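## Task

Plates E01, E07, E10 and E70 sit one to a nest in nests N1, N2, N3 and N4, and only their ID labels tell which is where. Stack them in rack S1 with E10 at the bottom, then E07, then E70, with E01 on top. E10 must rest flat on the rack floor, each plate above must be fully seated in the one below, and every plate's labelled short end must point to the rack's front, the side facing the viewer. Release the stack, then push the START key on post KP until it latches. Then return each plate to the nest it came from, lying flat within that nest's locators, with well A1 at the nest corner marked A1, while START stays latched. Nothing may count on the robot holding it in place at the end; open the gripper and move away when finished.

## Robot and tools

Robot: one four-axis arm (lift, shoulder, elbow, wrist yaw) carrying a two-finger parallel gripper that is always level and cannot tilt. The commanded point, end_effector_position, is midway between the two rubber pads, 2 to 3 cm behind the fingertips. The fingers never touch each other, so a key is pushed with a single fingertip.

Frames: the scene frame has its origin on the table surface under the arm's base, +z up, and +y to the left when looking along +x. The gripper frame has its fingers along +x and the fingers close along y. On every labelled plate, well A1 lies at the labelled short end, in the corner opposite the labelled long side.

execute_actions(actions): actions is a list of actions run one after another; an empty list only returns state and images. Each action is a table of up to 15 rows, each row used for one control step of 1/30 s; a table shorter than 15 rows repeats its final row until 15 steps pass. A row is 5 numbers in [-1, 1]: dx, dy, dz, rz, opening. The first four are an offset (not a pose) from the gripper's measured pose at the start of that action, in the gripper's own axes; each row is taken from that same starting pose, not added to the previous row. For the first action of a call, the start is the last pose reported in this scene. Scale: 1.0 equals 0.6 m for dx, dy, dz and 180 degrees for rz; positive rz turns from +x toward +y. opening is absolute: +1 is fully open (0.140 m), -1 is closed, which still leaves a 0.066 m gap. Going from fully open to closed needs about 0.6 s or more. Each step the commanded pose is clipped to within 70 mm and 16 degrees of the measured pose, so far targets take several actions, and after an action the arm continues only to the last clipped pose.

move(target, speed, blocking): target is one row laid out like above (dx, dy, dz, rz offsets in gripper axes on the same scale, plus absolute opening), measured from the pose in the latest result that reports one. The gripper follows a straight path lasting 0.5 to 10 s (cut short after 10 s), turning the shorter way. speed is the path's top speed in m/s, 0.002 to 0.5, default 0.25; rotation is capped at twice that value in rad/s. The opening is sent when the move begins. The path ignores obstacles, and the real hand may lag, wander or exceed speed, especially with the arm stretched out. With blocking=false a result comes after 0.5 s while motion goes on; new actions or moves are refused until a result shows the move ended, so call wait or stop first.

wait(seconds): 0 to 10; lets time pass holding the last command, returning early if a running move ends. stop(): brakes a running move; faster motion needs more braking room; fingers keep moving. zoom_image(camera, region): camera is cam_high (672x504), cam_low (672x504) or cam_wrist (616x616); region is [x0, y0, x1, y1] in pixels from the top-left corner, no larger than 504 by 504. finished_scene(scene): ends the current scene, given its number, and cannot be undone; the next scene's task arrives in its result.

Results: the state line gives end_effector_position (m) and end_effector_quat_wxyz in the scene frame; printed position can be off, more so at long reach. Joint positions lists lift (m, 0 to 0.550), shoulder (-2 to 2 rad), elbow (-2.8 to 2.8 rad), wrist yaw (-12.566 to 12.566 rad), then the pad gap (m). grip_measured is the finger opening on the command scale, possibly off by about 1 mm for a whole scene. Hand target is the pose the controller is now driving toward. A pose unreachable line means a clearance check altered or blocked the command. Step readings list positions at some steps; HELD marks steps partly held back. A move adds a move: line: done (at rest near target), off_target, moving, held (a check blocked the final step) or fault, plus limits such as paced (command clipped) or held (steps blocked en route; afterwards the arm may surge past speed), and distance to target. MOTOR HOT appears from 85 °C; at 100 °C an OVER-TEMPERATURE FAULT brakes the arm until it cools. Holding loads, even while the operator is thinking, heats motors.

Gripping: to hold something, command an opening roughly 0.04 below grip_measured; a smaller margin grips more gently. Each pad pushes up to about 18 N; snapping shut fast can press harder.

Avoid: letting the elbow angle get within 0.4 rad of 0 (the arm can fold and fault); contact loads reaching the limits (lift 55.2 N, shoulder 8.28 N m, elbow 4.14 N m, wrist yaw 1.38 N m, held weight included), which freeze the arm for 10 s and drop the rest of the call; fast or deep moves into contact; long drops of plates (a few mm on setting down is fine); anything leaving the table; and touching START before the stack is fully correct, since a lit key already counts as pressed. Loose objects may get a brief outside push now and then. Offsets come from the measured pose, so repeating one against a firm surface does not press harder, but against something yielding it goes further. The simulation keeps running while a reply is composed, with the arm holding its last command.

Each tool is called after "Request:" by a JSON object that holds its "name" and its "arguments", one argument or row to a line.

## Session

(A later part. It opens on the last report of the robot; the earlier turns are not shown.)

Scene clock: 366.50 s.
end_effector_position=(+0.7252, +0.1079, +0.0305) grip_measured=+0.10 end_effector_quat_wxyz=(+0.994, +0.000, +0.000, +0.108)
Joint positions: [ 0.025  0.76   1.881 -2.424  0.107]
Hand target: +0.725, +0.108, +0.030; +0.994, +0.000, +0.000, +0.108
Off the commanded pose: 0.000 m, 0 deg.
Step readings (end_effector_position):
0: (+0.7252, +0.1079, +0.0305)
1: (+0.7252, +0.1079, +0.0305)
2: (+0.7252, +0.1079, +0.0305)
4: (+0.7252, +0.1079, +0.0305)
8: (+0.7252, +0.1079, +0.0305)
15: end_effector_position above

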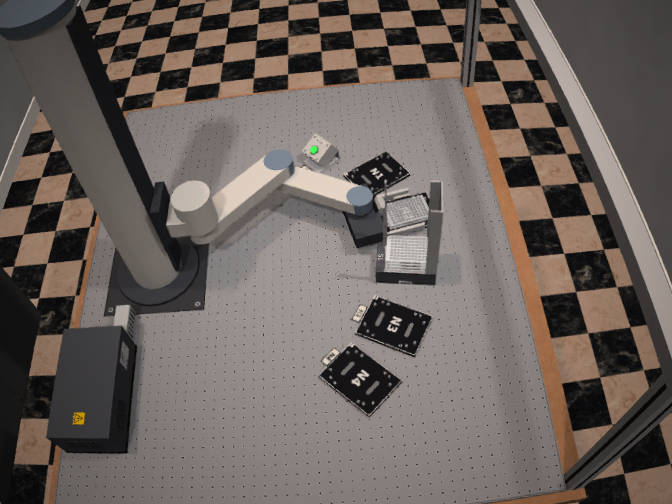

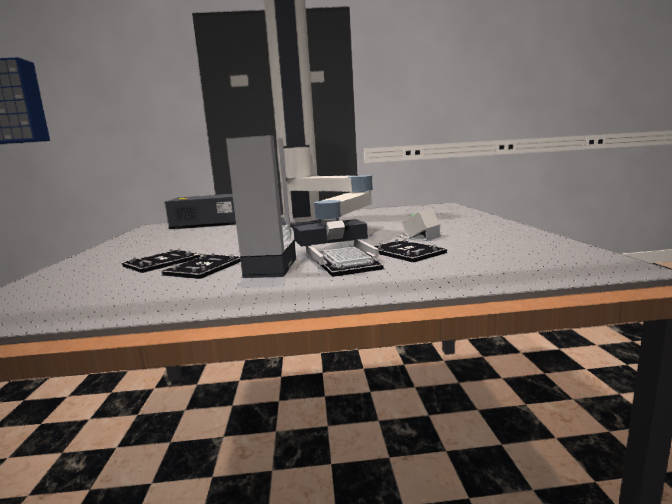

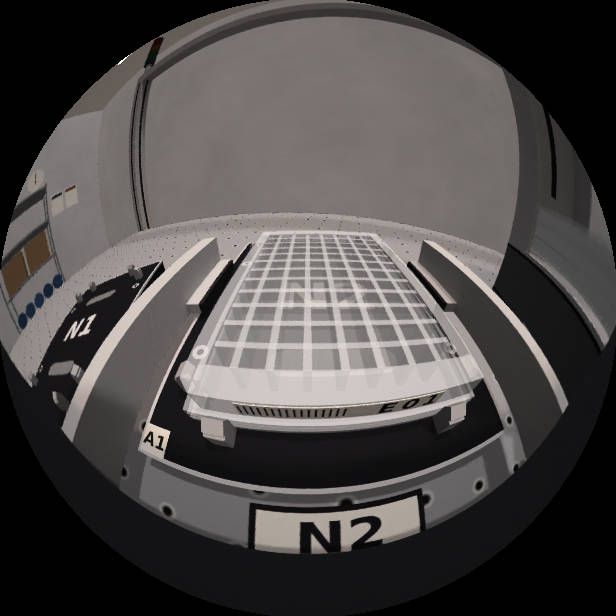

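Request:
{"name": "execute_actions", "arguments": {
  "actions": [
    [[0,0.001,0,0,-0.4]],
    [[0,0,0,0,-0.51]]
  ]
}}

Request:
{"name": "move", "arguments": {
  "target": [0,0,0.3975,0,-0.51]
}}

Request:
{"name": "move", "arguments": {
  "target": [-0.0572,-0.2961,0,-0.1089,-0.51]
}}

Request:
{"name": "move", "arguments": {
  "target": [0,0,-0.485,0,-0.51]
}}

Scene clock: 377.07 s.
end_effector_position=(+0.7103, -0.0773, +0.0974) grip_measured=-0.47 end_effector_quat_wxyz=(+0.997, +0.000, +0.000, -0.077)
Joint positions: [ 0.092  0.49   1.756 -2.401  0.085]
Hand target: +0.710, -0.077, +0.097; +0.997, +0.000, +0.000, -0.077
Off the commanded pose: 0.000 m, 0 deg.
Step readings (end_effector_position; steps 1 to 15: 1st action; 16 to 30: 2nd action):
0: (+0.7102, -0.0779, +0.0974)
1: (+0.7102, -0.0779, +0.0974)
2: (+0.7103, -0.0775, +0.0974)
4: (+0.7103, -0.0773, +0.0974)
8: (+0.7103, -0.0773, +0.0974)
15: (+0.7103, -0.0773, +0.0974)
16: (+0.7103, -0.0773, +0.0974)
17: (+0.7103, -0.0773, +0.0974)
19: (+0.7103, -0.0773, +0.0974)
23: (+0.7103, -0.0773, +0.0974)
30: end_effector_position above

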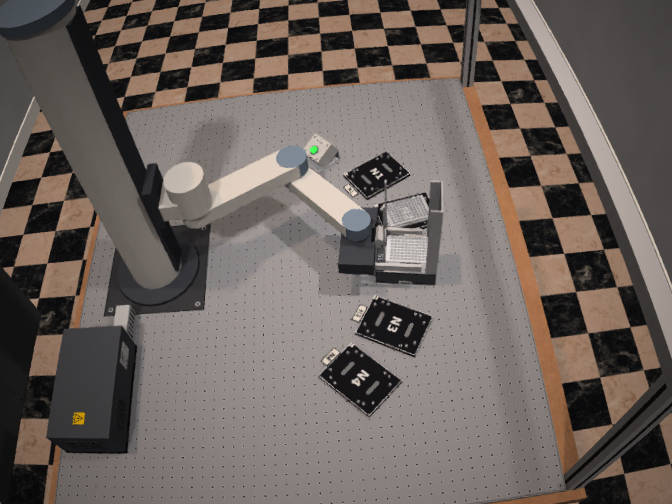

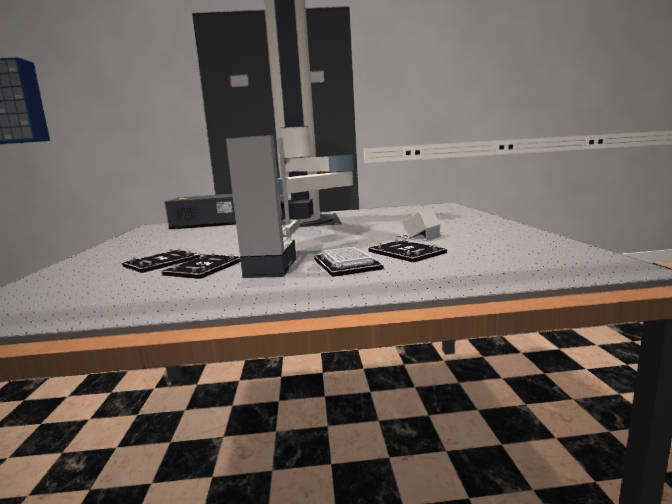

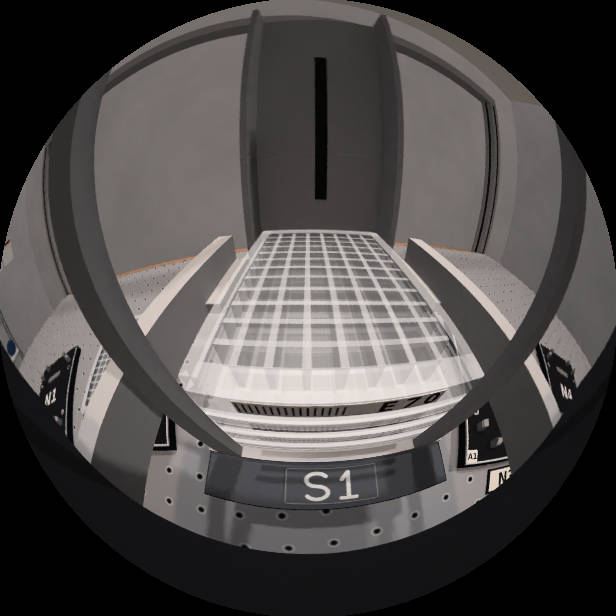

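Scene clock: 378.43 s.
end_effector_position=(+0.7103, -0.0773, +0.3359) grip_measured=-0.47 end_effector_quat_wxyz=(+0.997, +0.000, +0.000, -0.077)
Joint positions: [ 0.331  0.49   1.756 -2.401  0.085]
Hand target: +0.710, -0.077, +0.336; +0.997, +0.000, +0.000, -0.077
Off the commanded pose: 0.000 m, 0 deg.
move: done

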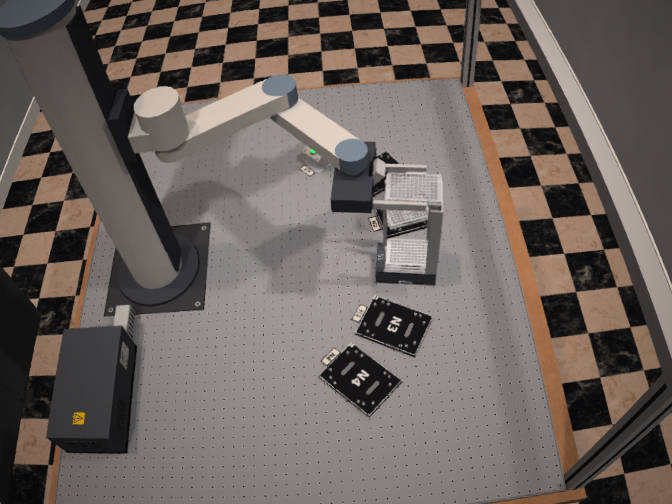

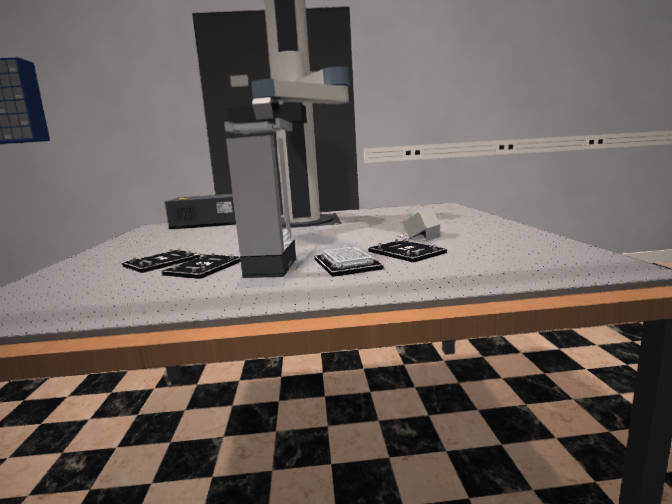

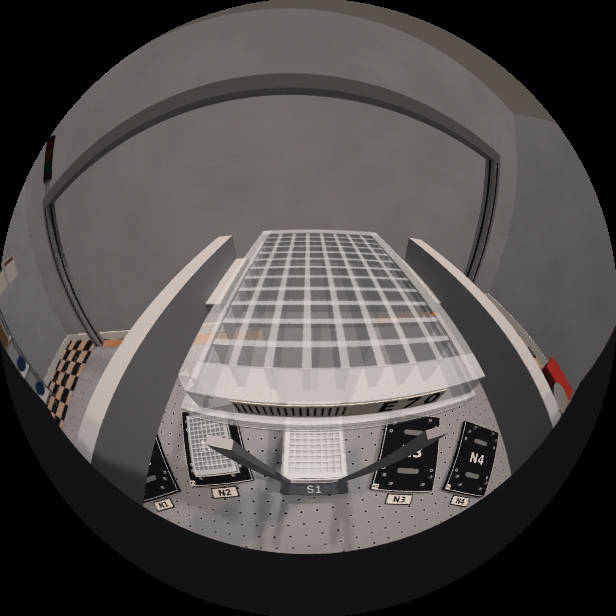

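Scene clock: 379.53 s.
end_effector_position=(+0.6488, -0.2476, +0.3359) grip_measured=-0.47 end_effector_quat_wxyz=(+0.969, +0.000, +0.000, -0.246)
Joint positions: [ 0.331  0.169  1.718 -2.385  0.085]
Hand target: +0.649, -0.247, +0.336; +0.969, +0.000, +0.000, -0.246
Off the commanded pose: 0.000 m, 0 deg.
move: done

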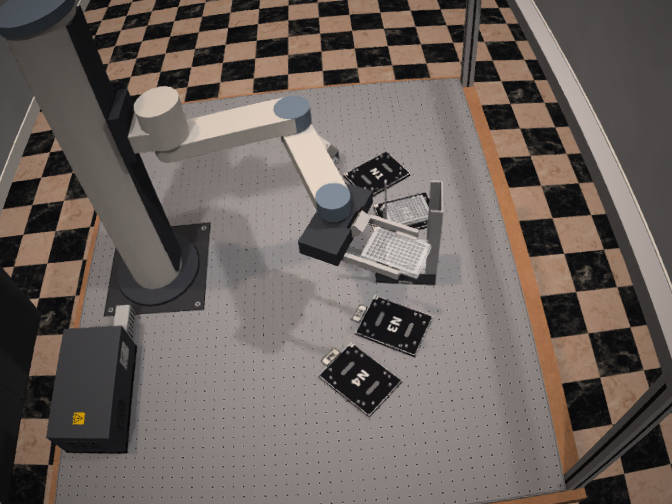

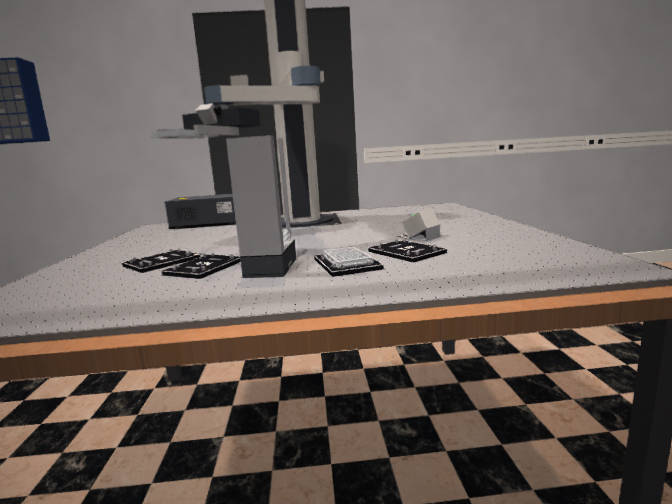

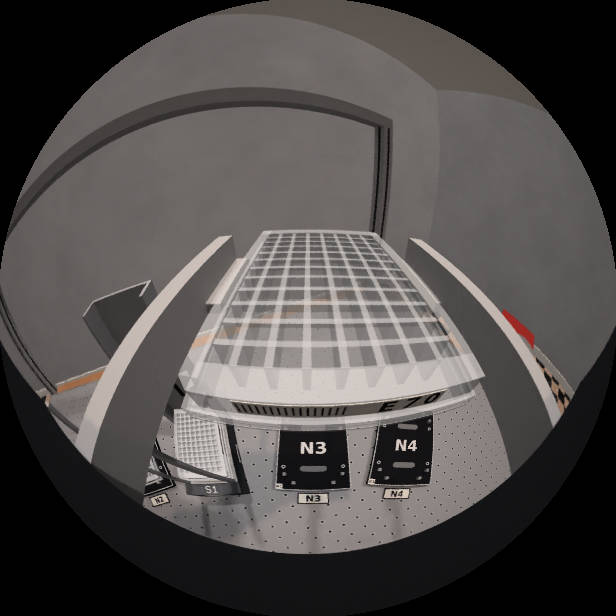

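Scene clock: 381.10 s.
end_effector_position=(+0.6488, -0.2476, +0.0449) grip_measured=-0.47 end_effector_quat_wxyz=(+0.969, +0.000, +0.000, -0.246)
Joint positions: [ 0.04   0.17   1.718 -2.385  0.085]
Hand target: +0.649, -0.248, +0.045; +0.969, +0.000, +0.000, -0.246
Off the commanded pose: 0.000 m, 0 deg.
move: done

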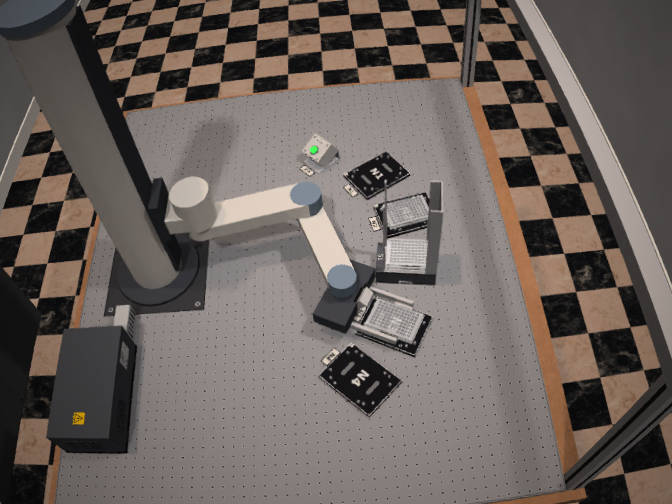

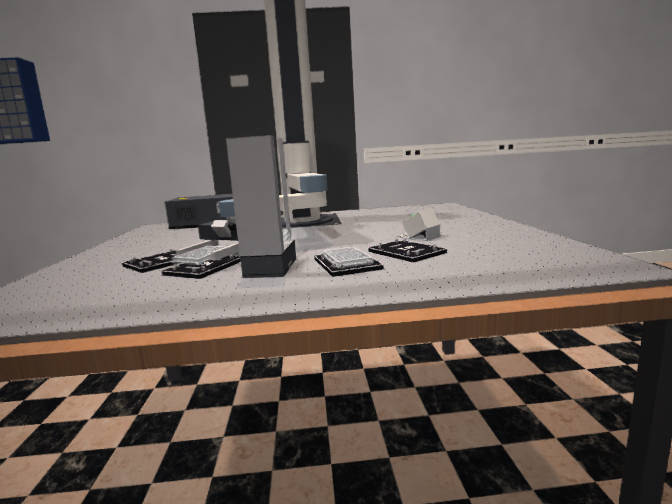

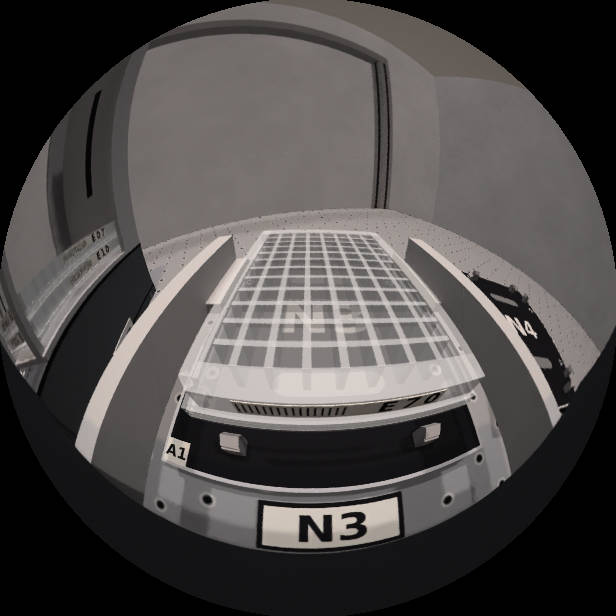

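Request:
{"name": "move", "arguments": {
  "target": [0.0005,0.0005,-0.0245,0,-0.51],
  "speed": 0.015
}}

Request:
{"name": "execute_actions", "arguments": {
  "actions": [
    [[0,0,0,0,0.1]]
  ]
}}

Request:
{"name": "move", "arguments": {
  "target": [0,0,0.5095,0,0.1],
  "speed": 0.5
}}

Request:
{"name": "move", "arguments": {
  "target": [-0.0458,0.2977,0,0.1089,0.1]
}}

Request:
{"name": "move", "arguments": {
  "target": [0,0,-0.419,0,0.1],
  "speed": 0.4
}}

Scene clock: 389.97 s.
end_effector_position=(+0.6492, -0.2475, +0.0301) grip_measured=-0.47 end_effector_quat_wxyz=(+0.969, +0.000, +0.000, -0.246)
Joint positions: [ 0.025  0.17   1.72  -2.387  0.085]
Hand target: +0.649, -0.248, +0.030; +0.969, +0.000, +0.000, -0.246
Off the commanded pose: 0.000 m, 0 deg.
move: done

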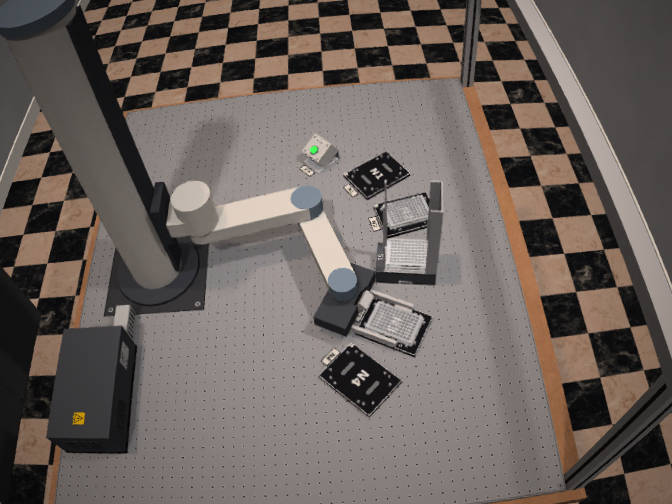

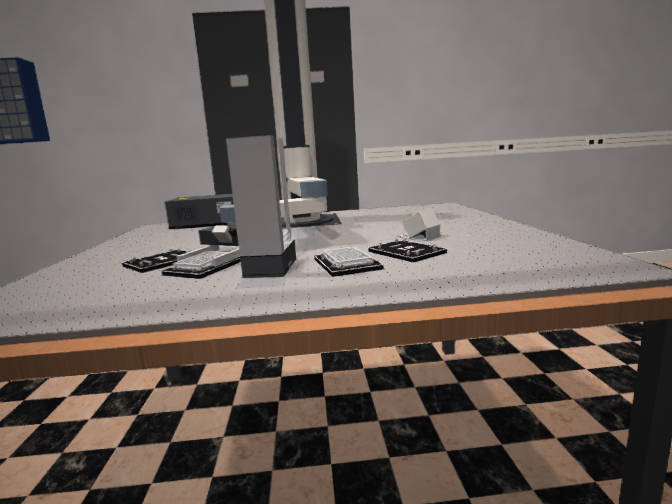

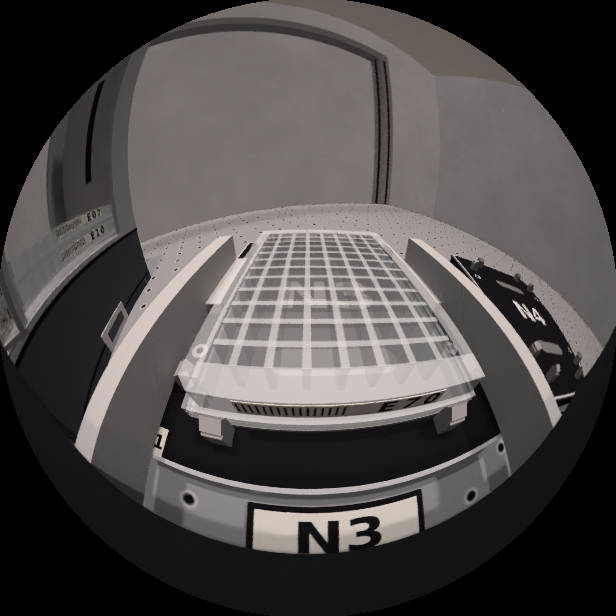

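Scene clock: 390.47 s.
end_effector_position=(+0.6492, -0.2475, +0.0301) grip_measured=+0.10 end_effector_quat_wxyz=(+0.969, +0.000, +0.000, -0.246)
Joint positions: [ 0.025  0.17   1.72  -2.387  0.107]
Hand target: +0.649, -0.248, +0.030; +0.969, +0.000, +0.000, -0.246
Off the commanded pose: 0.000 m, 0 deg.
Step readings (end_effector_position):
0: (+0.6492, -0.2475, +0.0301)
1: (+0.6492, -0.2475, +0.0301)
2: (+0.6492, -0.2475, +0.0301)
4: (+0.6492, -0.2475, +0.0301)
8: (+0.6492, -0.2475, +0.0301)
15: end_effector_position above

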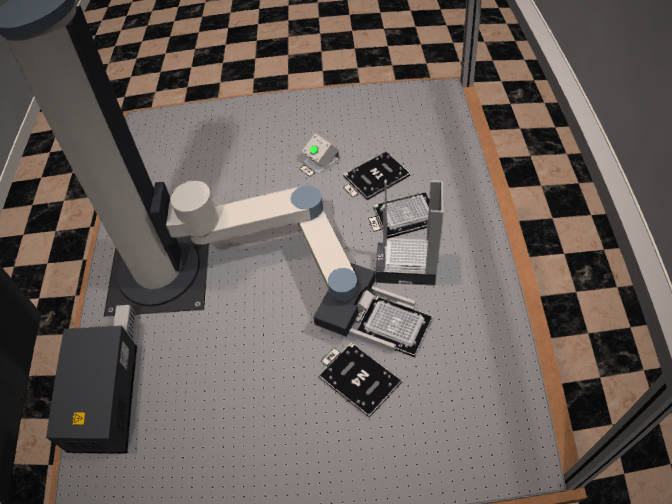

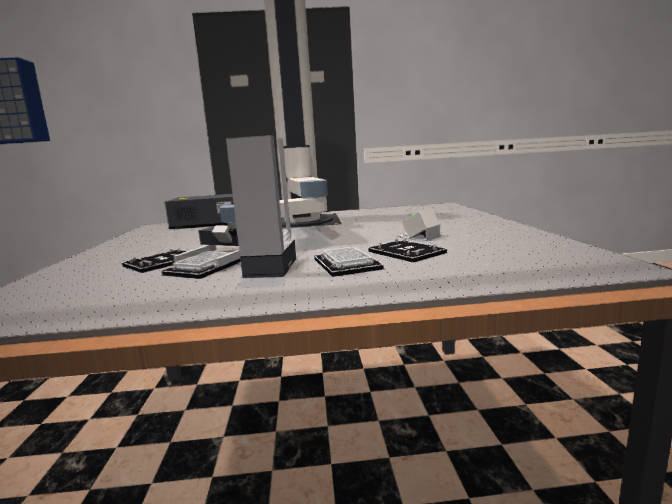

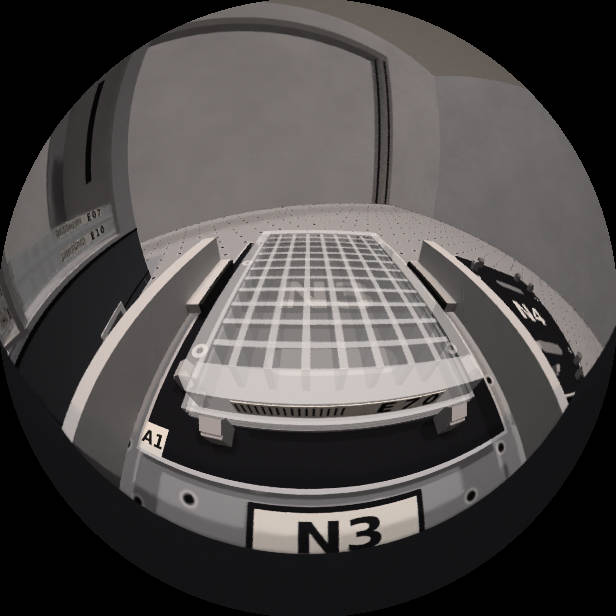

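Scene clock: 391.77 s.
end_effector_position=(+0.6492, -0.2475, +0.3358) grip_measured=+0.10 end_effector_quat_wxyz=(+0.969, +0.000, +0.000, -0.246)
Joint positions: [ 0.331  0.169  1.72  -2.387  0.107]
Hand target: +0.649, -0.248, +0.336; +0.969, +0.000, +0.000, -0.246
Off the commanded pose: 0.000 m, 0 deg.
move: done; limits=paced

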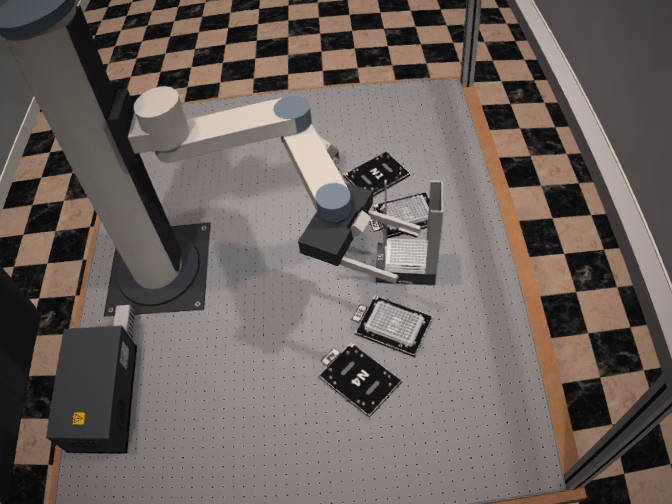

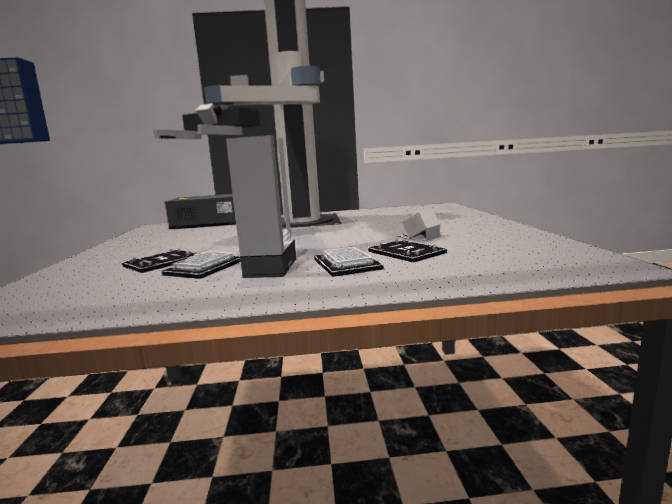

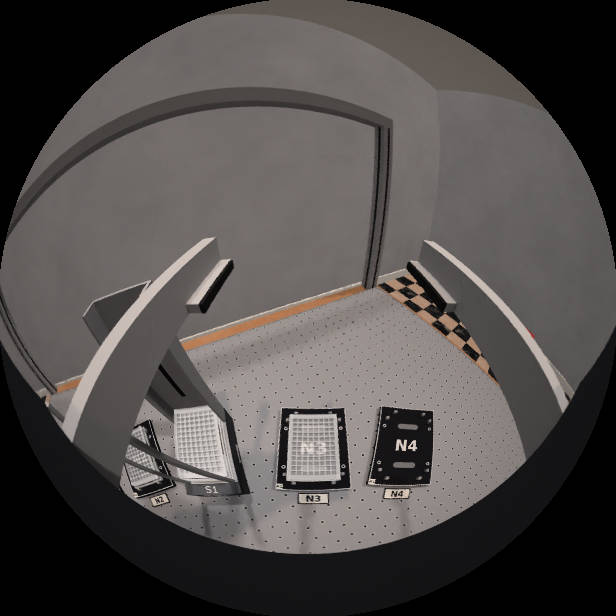

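Scene clock: 392.83 s.
end_effector_position=(+0.7104, -0.0772, +0.3358) grip_measured=+0.10 end_effector_quat_wxyz=(+0.997, +0.000, +0.000, -0.077)
Joint positions: [ 0.331  0.49   1.756 -2.401  0.107]
Hand target: +0.710, -0.077, +0.336; +0.997, +0.000, +0.000, -0.078
Off the commanded pose: 0.000 m, 0 deg.
move: done

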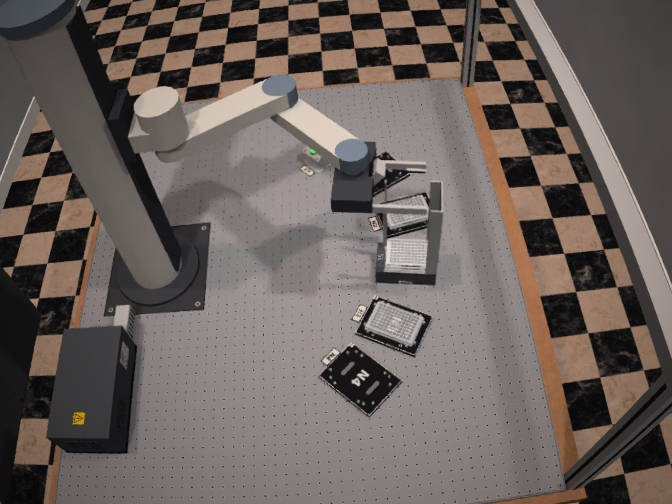

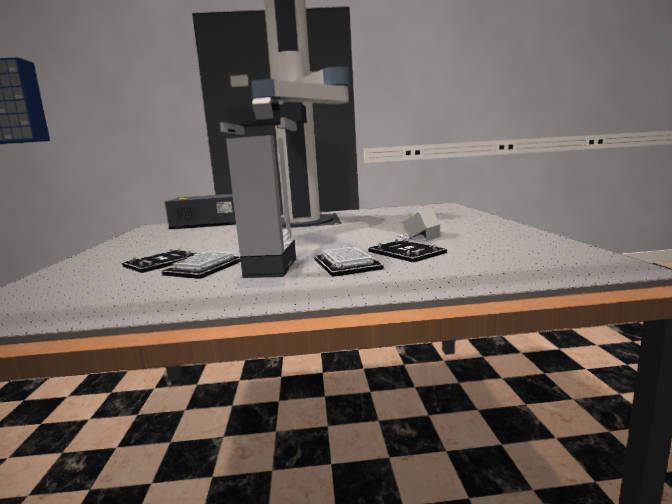

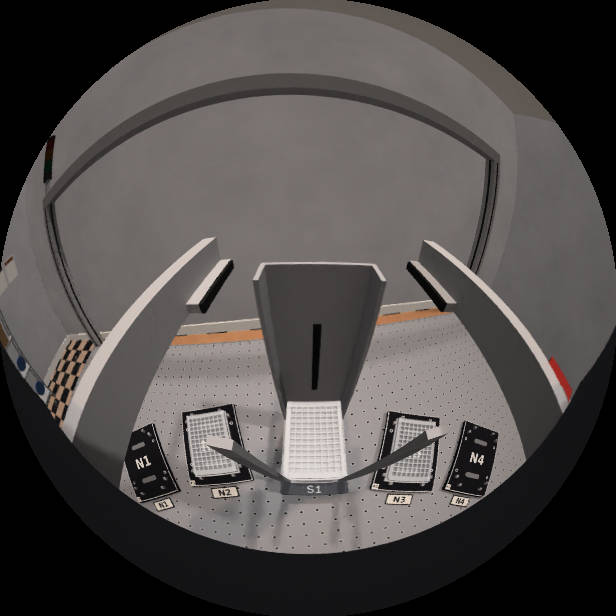

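Scene clock: 394.00 s.
end_effector_position=(+0.7104, -0.0772, +0.0844) grip_measured=+0.10 end_effector_quat_wxyz=(+0.997, +0.000, +0.000, -0.077)
Joint positions: [ 0.079  0.49   1.756 -2.401  0.107]
Hand target: +0.710, -0.077, +0.084; +0.997, +0.000, +0.000, -0.077
Off the commanded pose: 0.000 m, 0 deg.
move: done; limits=paced

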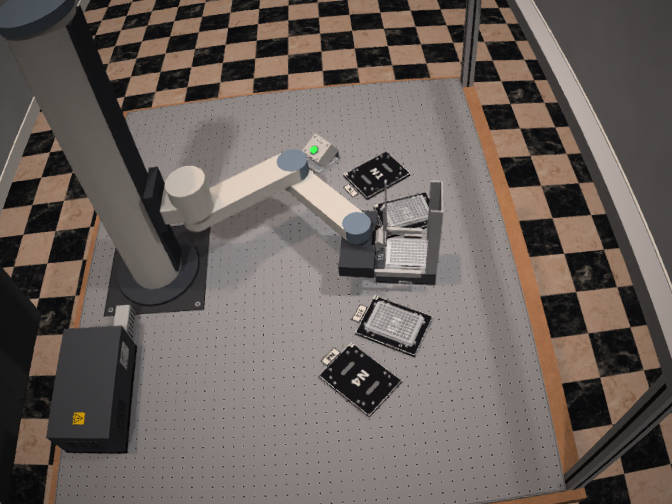

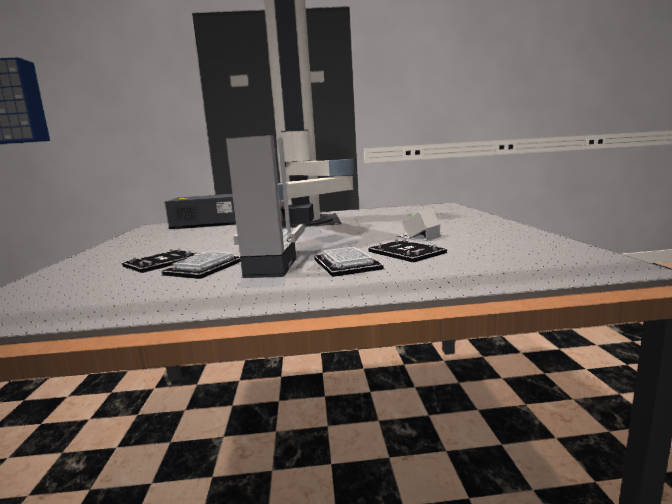

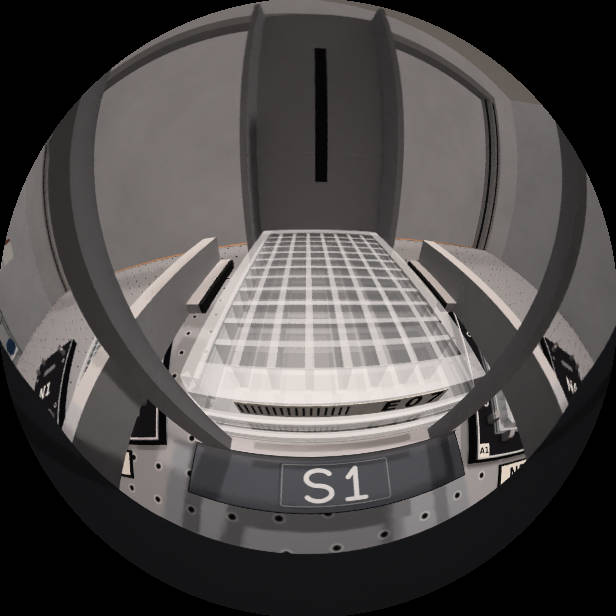

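Request:
{"name": "execute_actions", "arguments": {
  "actions": [
    [[0,-0.0005,0,0,-0.4]],
    [[0,0,0,0,-0.51]]
  ]
}}

Request:
{"name": "move", "arguments": {
  "target": [0,0,0.4192,0,-0.51]
}}

Request:
{"name": "move", "arguments": {
  "target": [-0.1822,-0.5516,0,-0.2021,-0.51]
}}

Request:
{"name": "move", "arguments": {
  "target": [0,0,-0.485,0,-0.51]
}}

Scene clock: 399.67 s.
end_effector_position=(+0.7103, -0.0775, +0.0844) grip_measured=-0.47 end_effector_quat_wxyz=(+0.997, +0.000, +0.000, -0.077)
Joint positions: [ 0.079  0.489  1.756 -2.4    0.085]
Hand target: +0.710, -0.078, +0.084; +0.997, +0.000, +0.000, -0.077
Off the commanded pose: 0.000 m, 0 deg.
Step readings (end_effector_position; steps 1 to 15: 1st action; 16 to 30: 2nd action):
0: (+0.7104, -0.0772, +0.0844)
1: (+0.7104, -0.0772, +0.0844)
2: (+0.7104, -0.0774, +0.0844)
4: (+0.7104, -0.0775, +0.0844)
8: (+0.7104, -0.0775, +0.0844)
15: (+0.7104, -0.0775, +0.0844)
16: (+0.7104, -0.0775, +0.0844)
17: (+0.7103, -0.0775, +0.0844)
19: (+0.7103, -0.0775, +0.0844)
23: (+0.7103, -0.0775, +0.0844)
30: end_effector_position above

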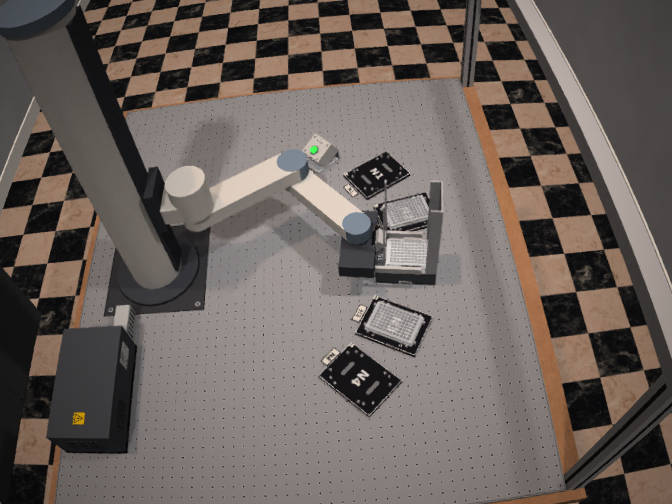

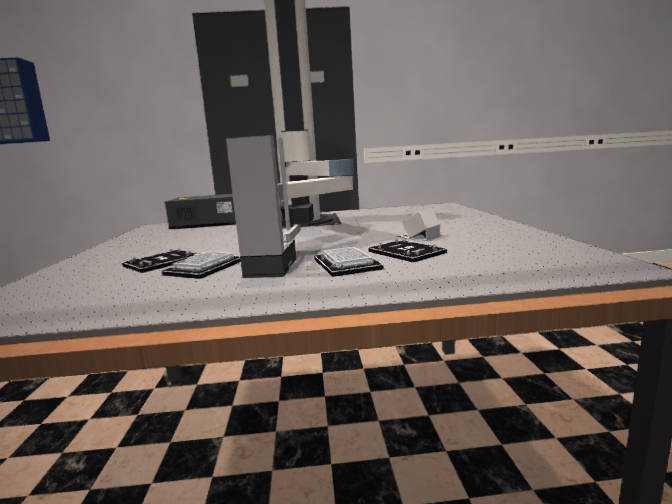

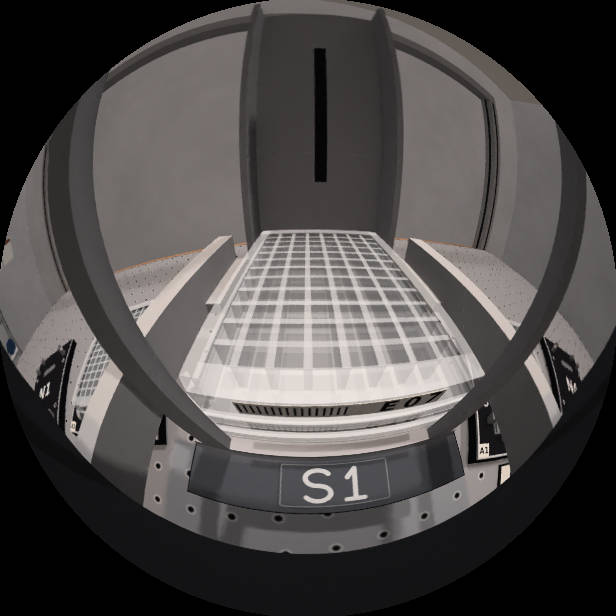

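Scene clock: 401.10 s.
end_effector_position=(+0.7104, -0.0775, +0.3359) grip_measured=-0.47 end_effector_quat_wxyz=(+0.997, +0.000, +0.000, -0.077)
Joint positions: [ 0.331  0.489  1.756 -2.4    0.085]
Hand target: +0.710, -0.078, +0.336; +0.997, +0.000, +0.000, -0.077
Off the commanded pose: 0.000 m, 0 deg.
move: done

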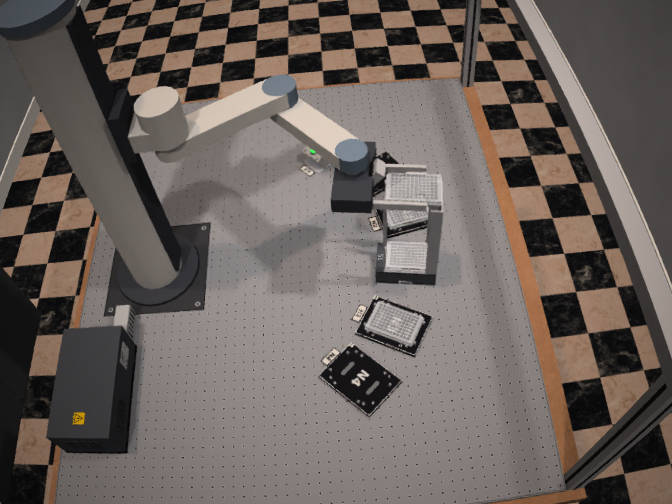

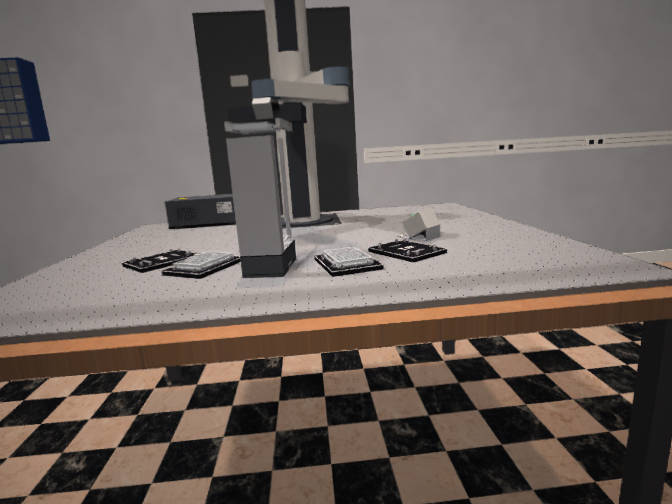

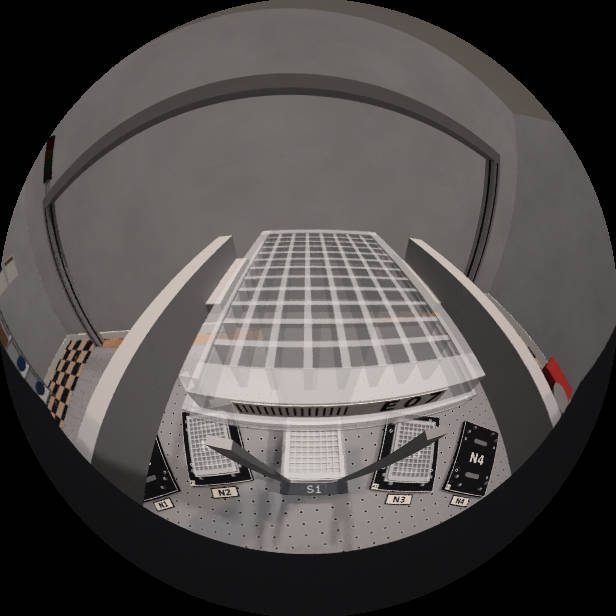

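Scene clock: 402.90 s.
end_effector_position=(+0.5511, -0.3877, +0.3359) grip_measured=-0.47 end_effector_quat_wxyz=(+0.923, +0.000, +0.000, -0.385)
Joint positions: [ 0.331 -0.173  1.751 -2.368  0.085]
Hand target: +0.551, -0.388, +0.336; +0.923, +0.000, +0.000, -0.385
Off the commanded pose: 0.000 m, 0 deg.
move: done

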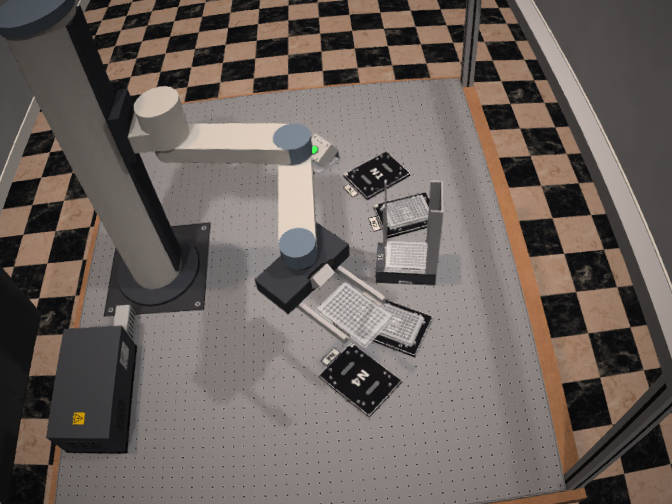

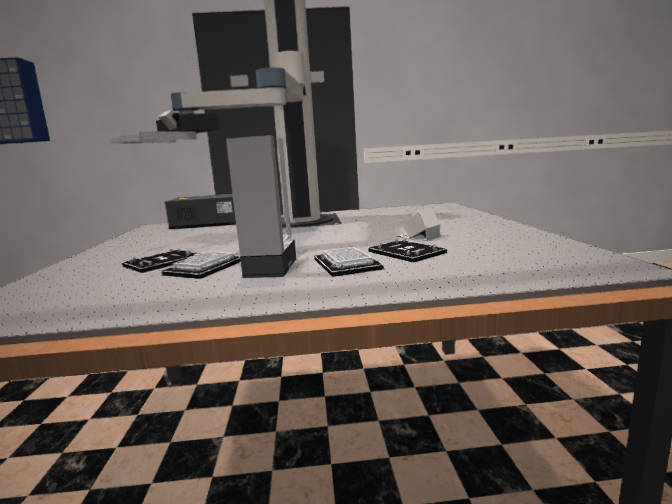

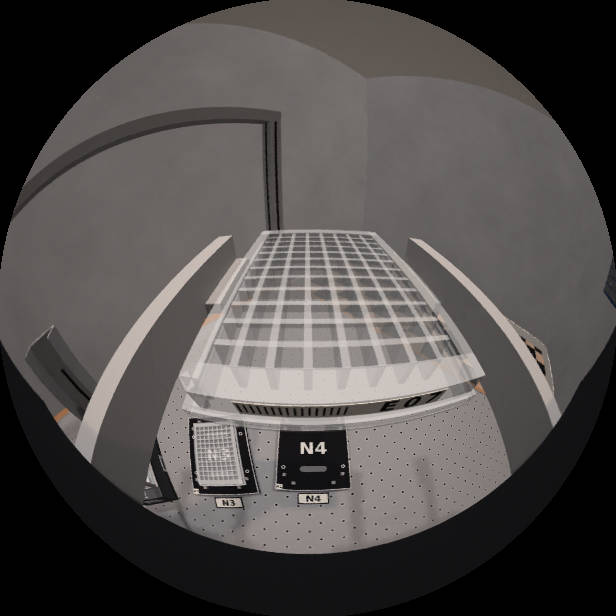

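Scene clock: 404.47 s.
end_effector_position=(+0.5511, -0.3877, +0.0449) grip_measured=-0.47 end_effector_quat_wxyz=(+0.923, +0.000, +0.000, -0.385)
Joint positions: [ 0.04  -0.173  1.751 -2.368  0.085]
Hand target: +0.551, -0.388, +0.045; +0.923, +0.000, +0.000, -0.385
Off the commanded pose: 0.000 m, 0 deg.
move: done

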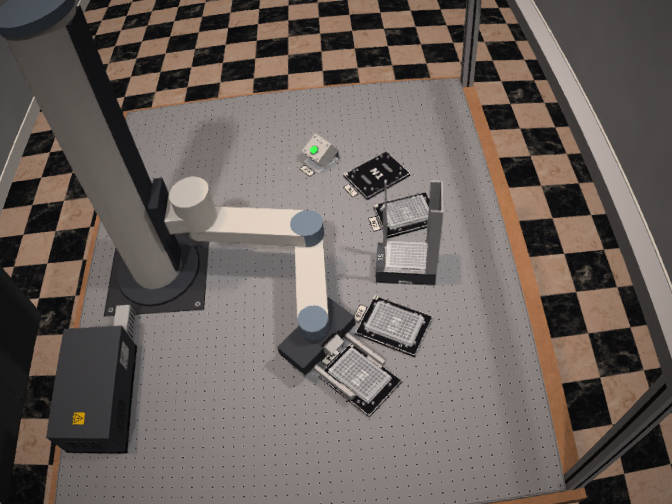

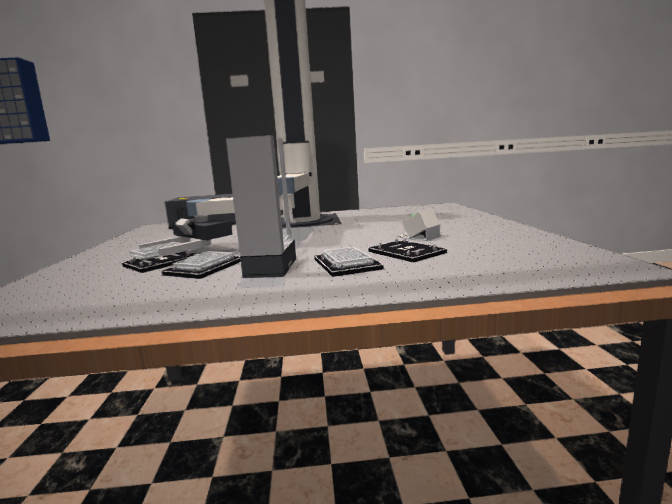

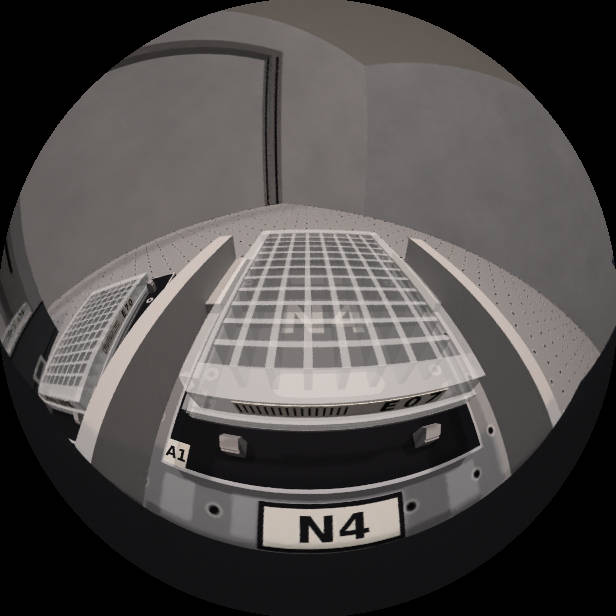

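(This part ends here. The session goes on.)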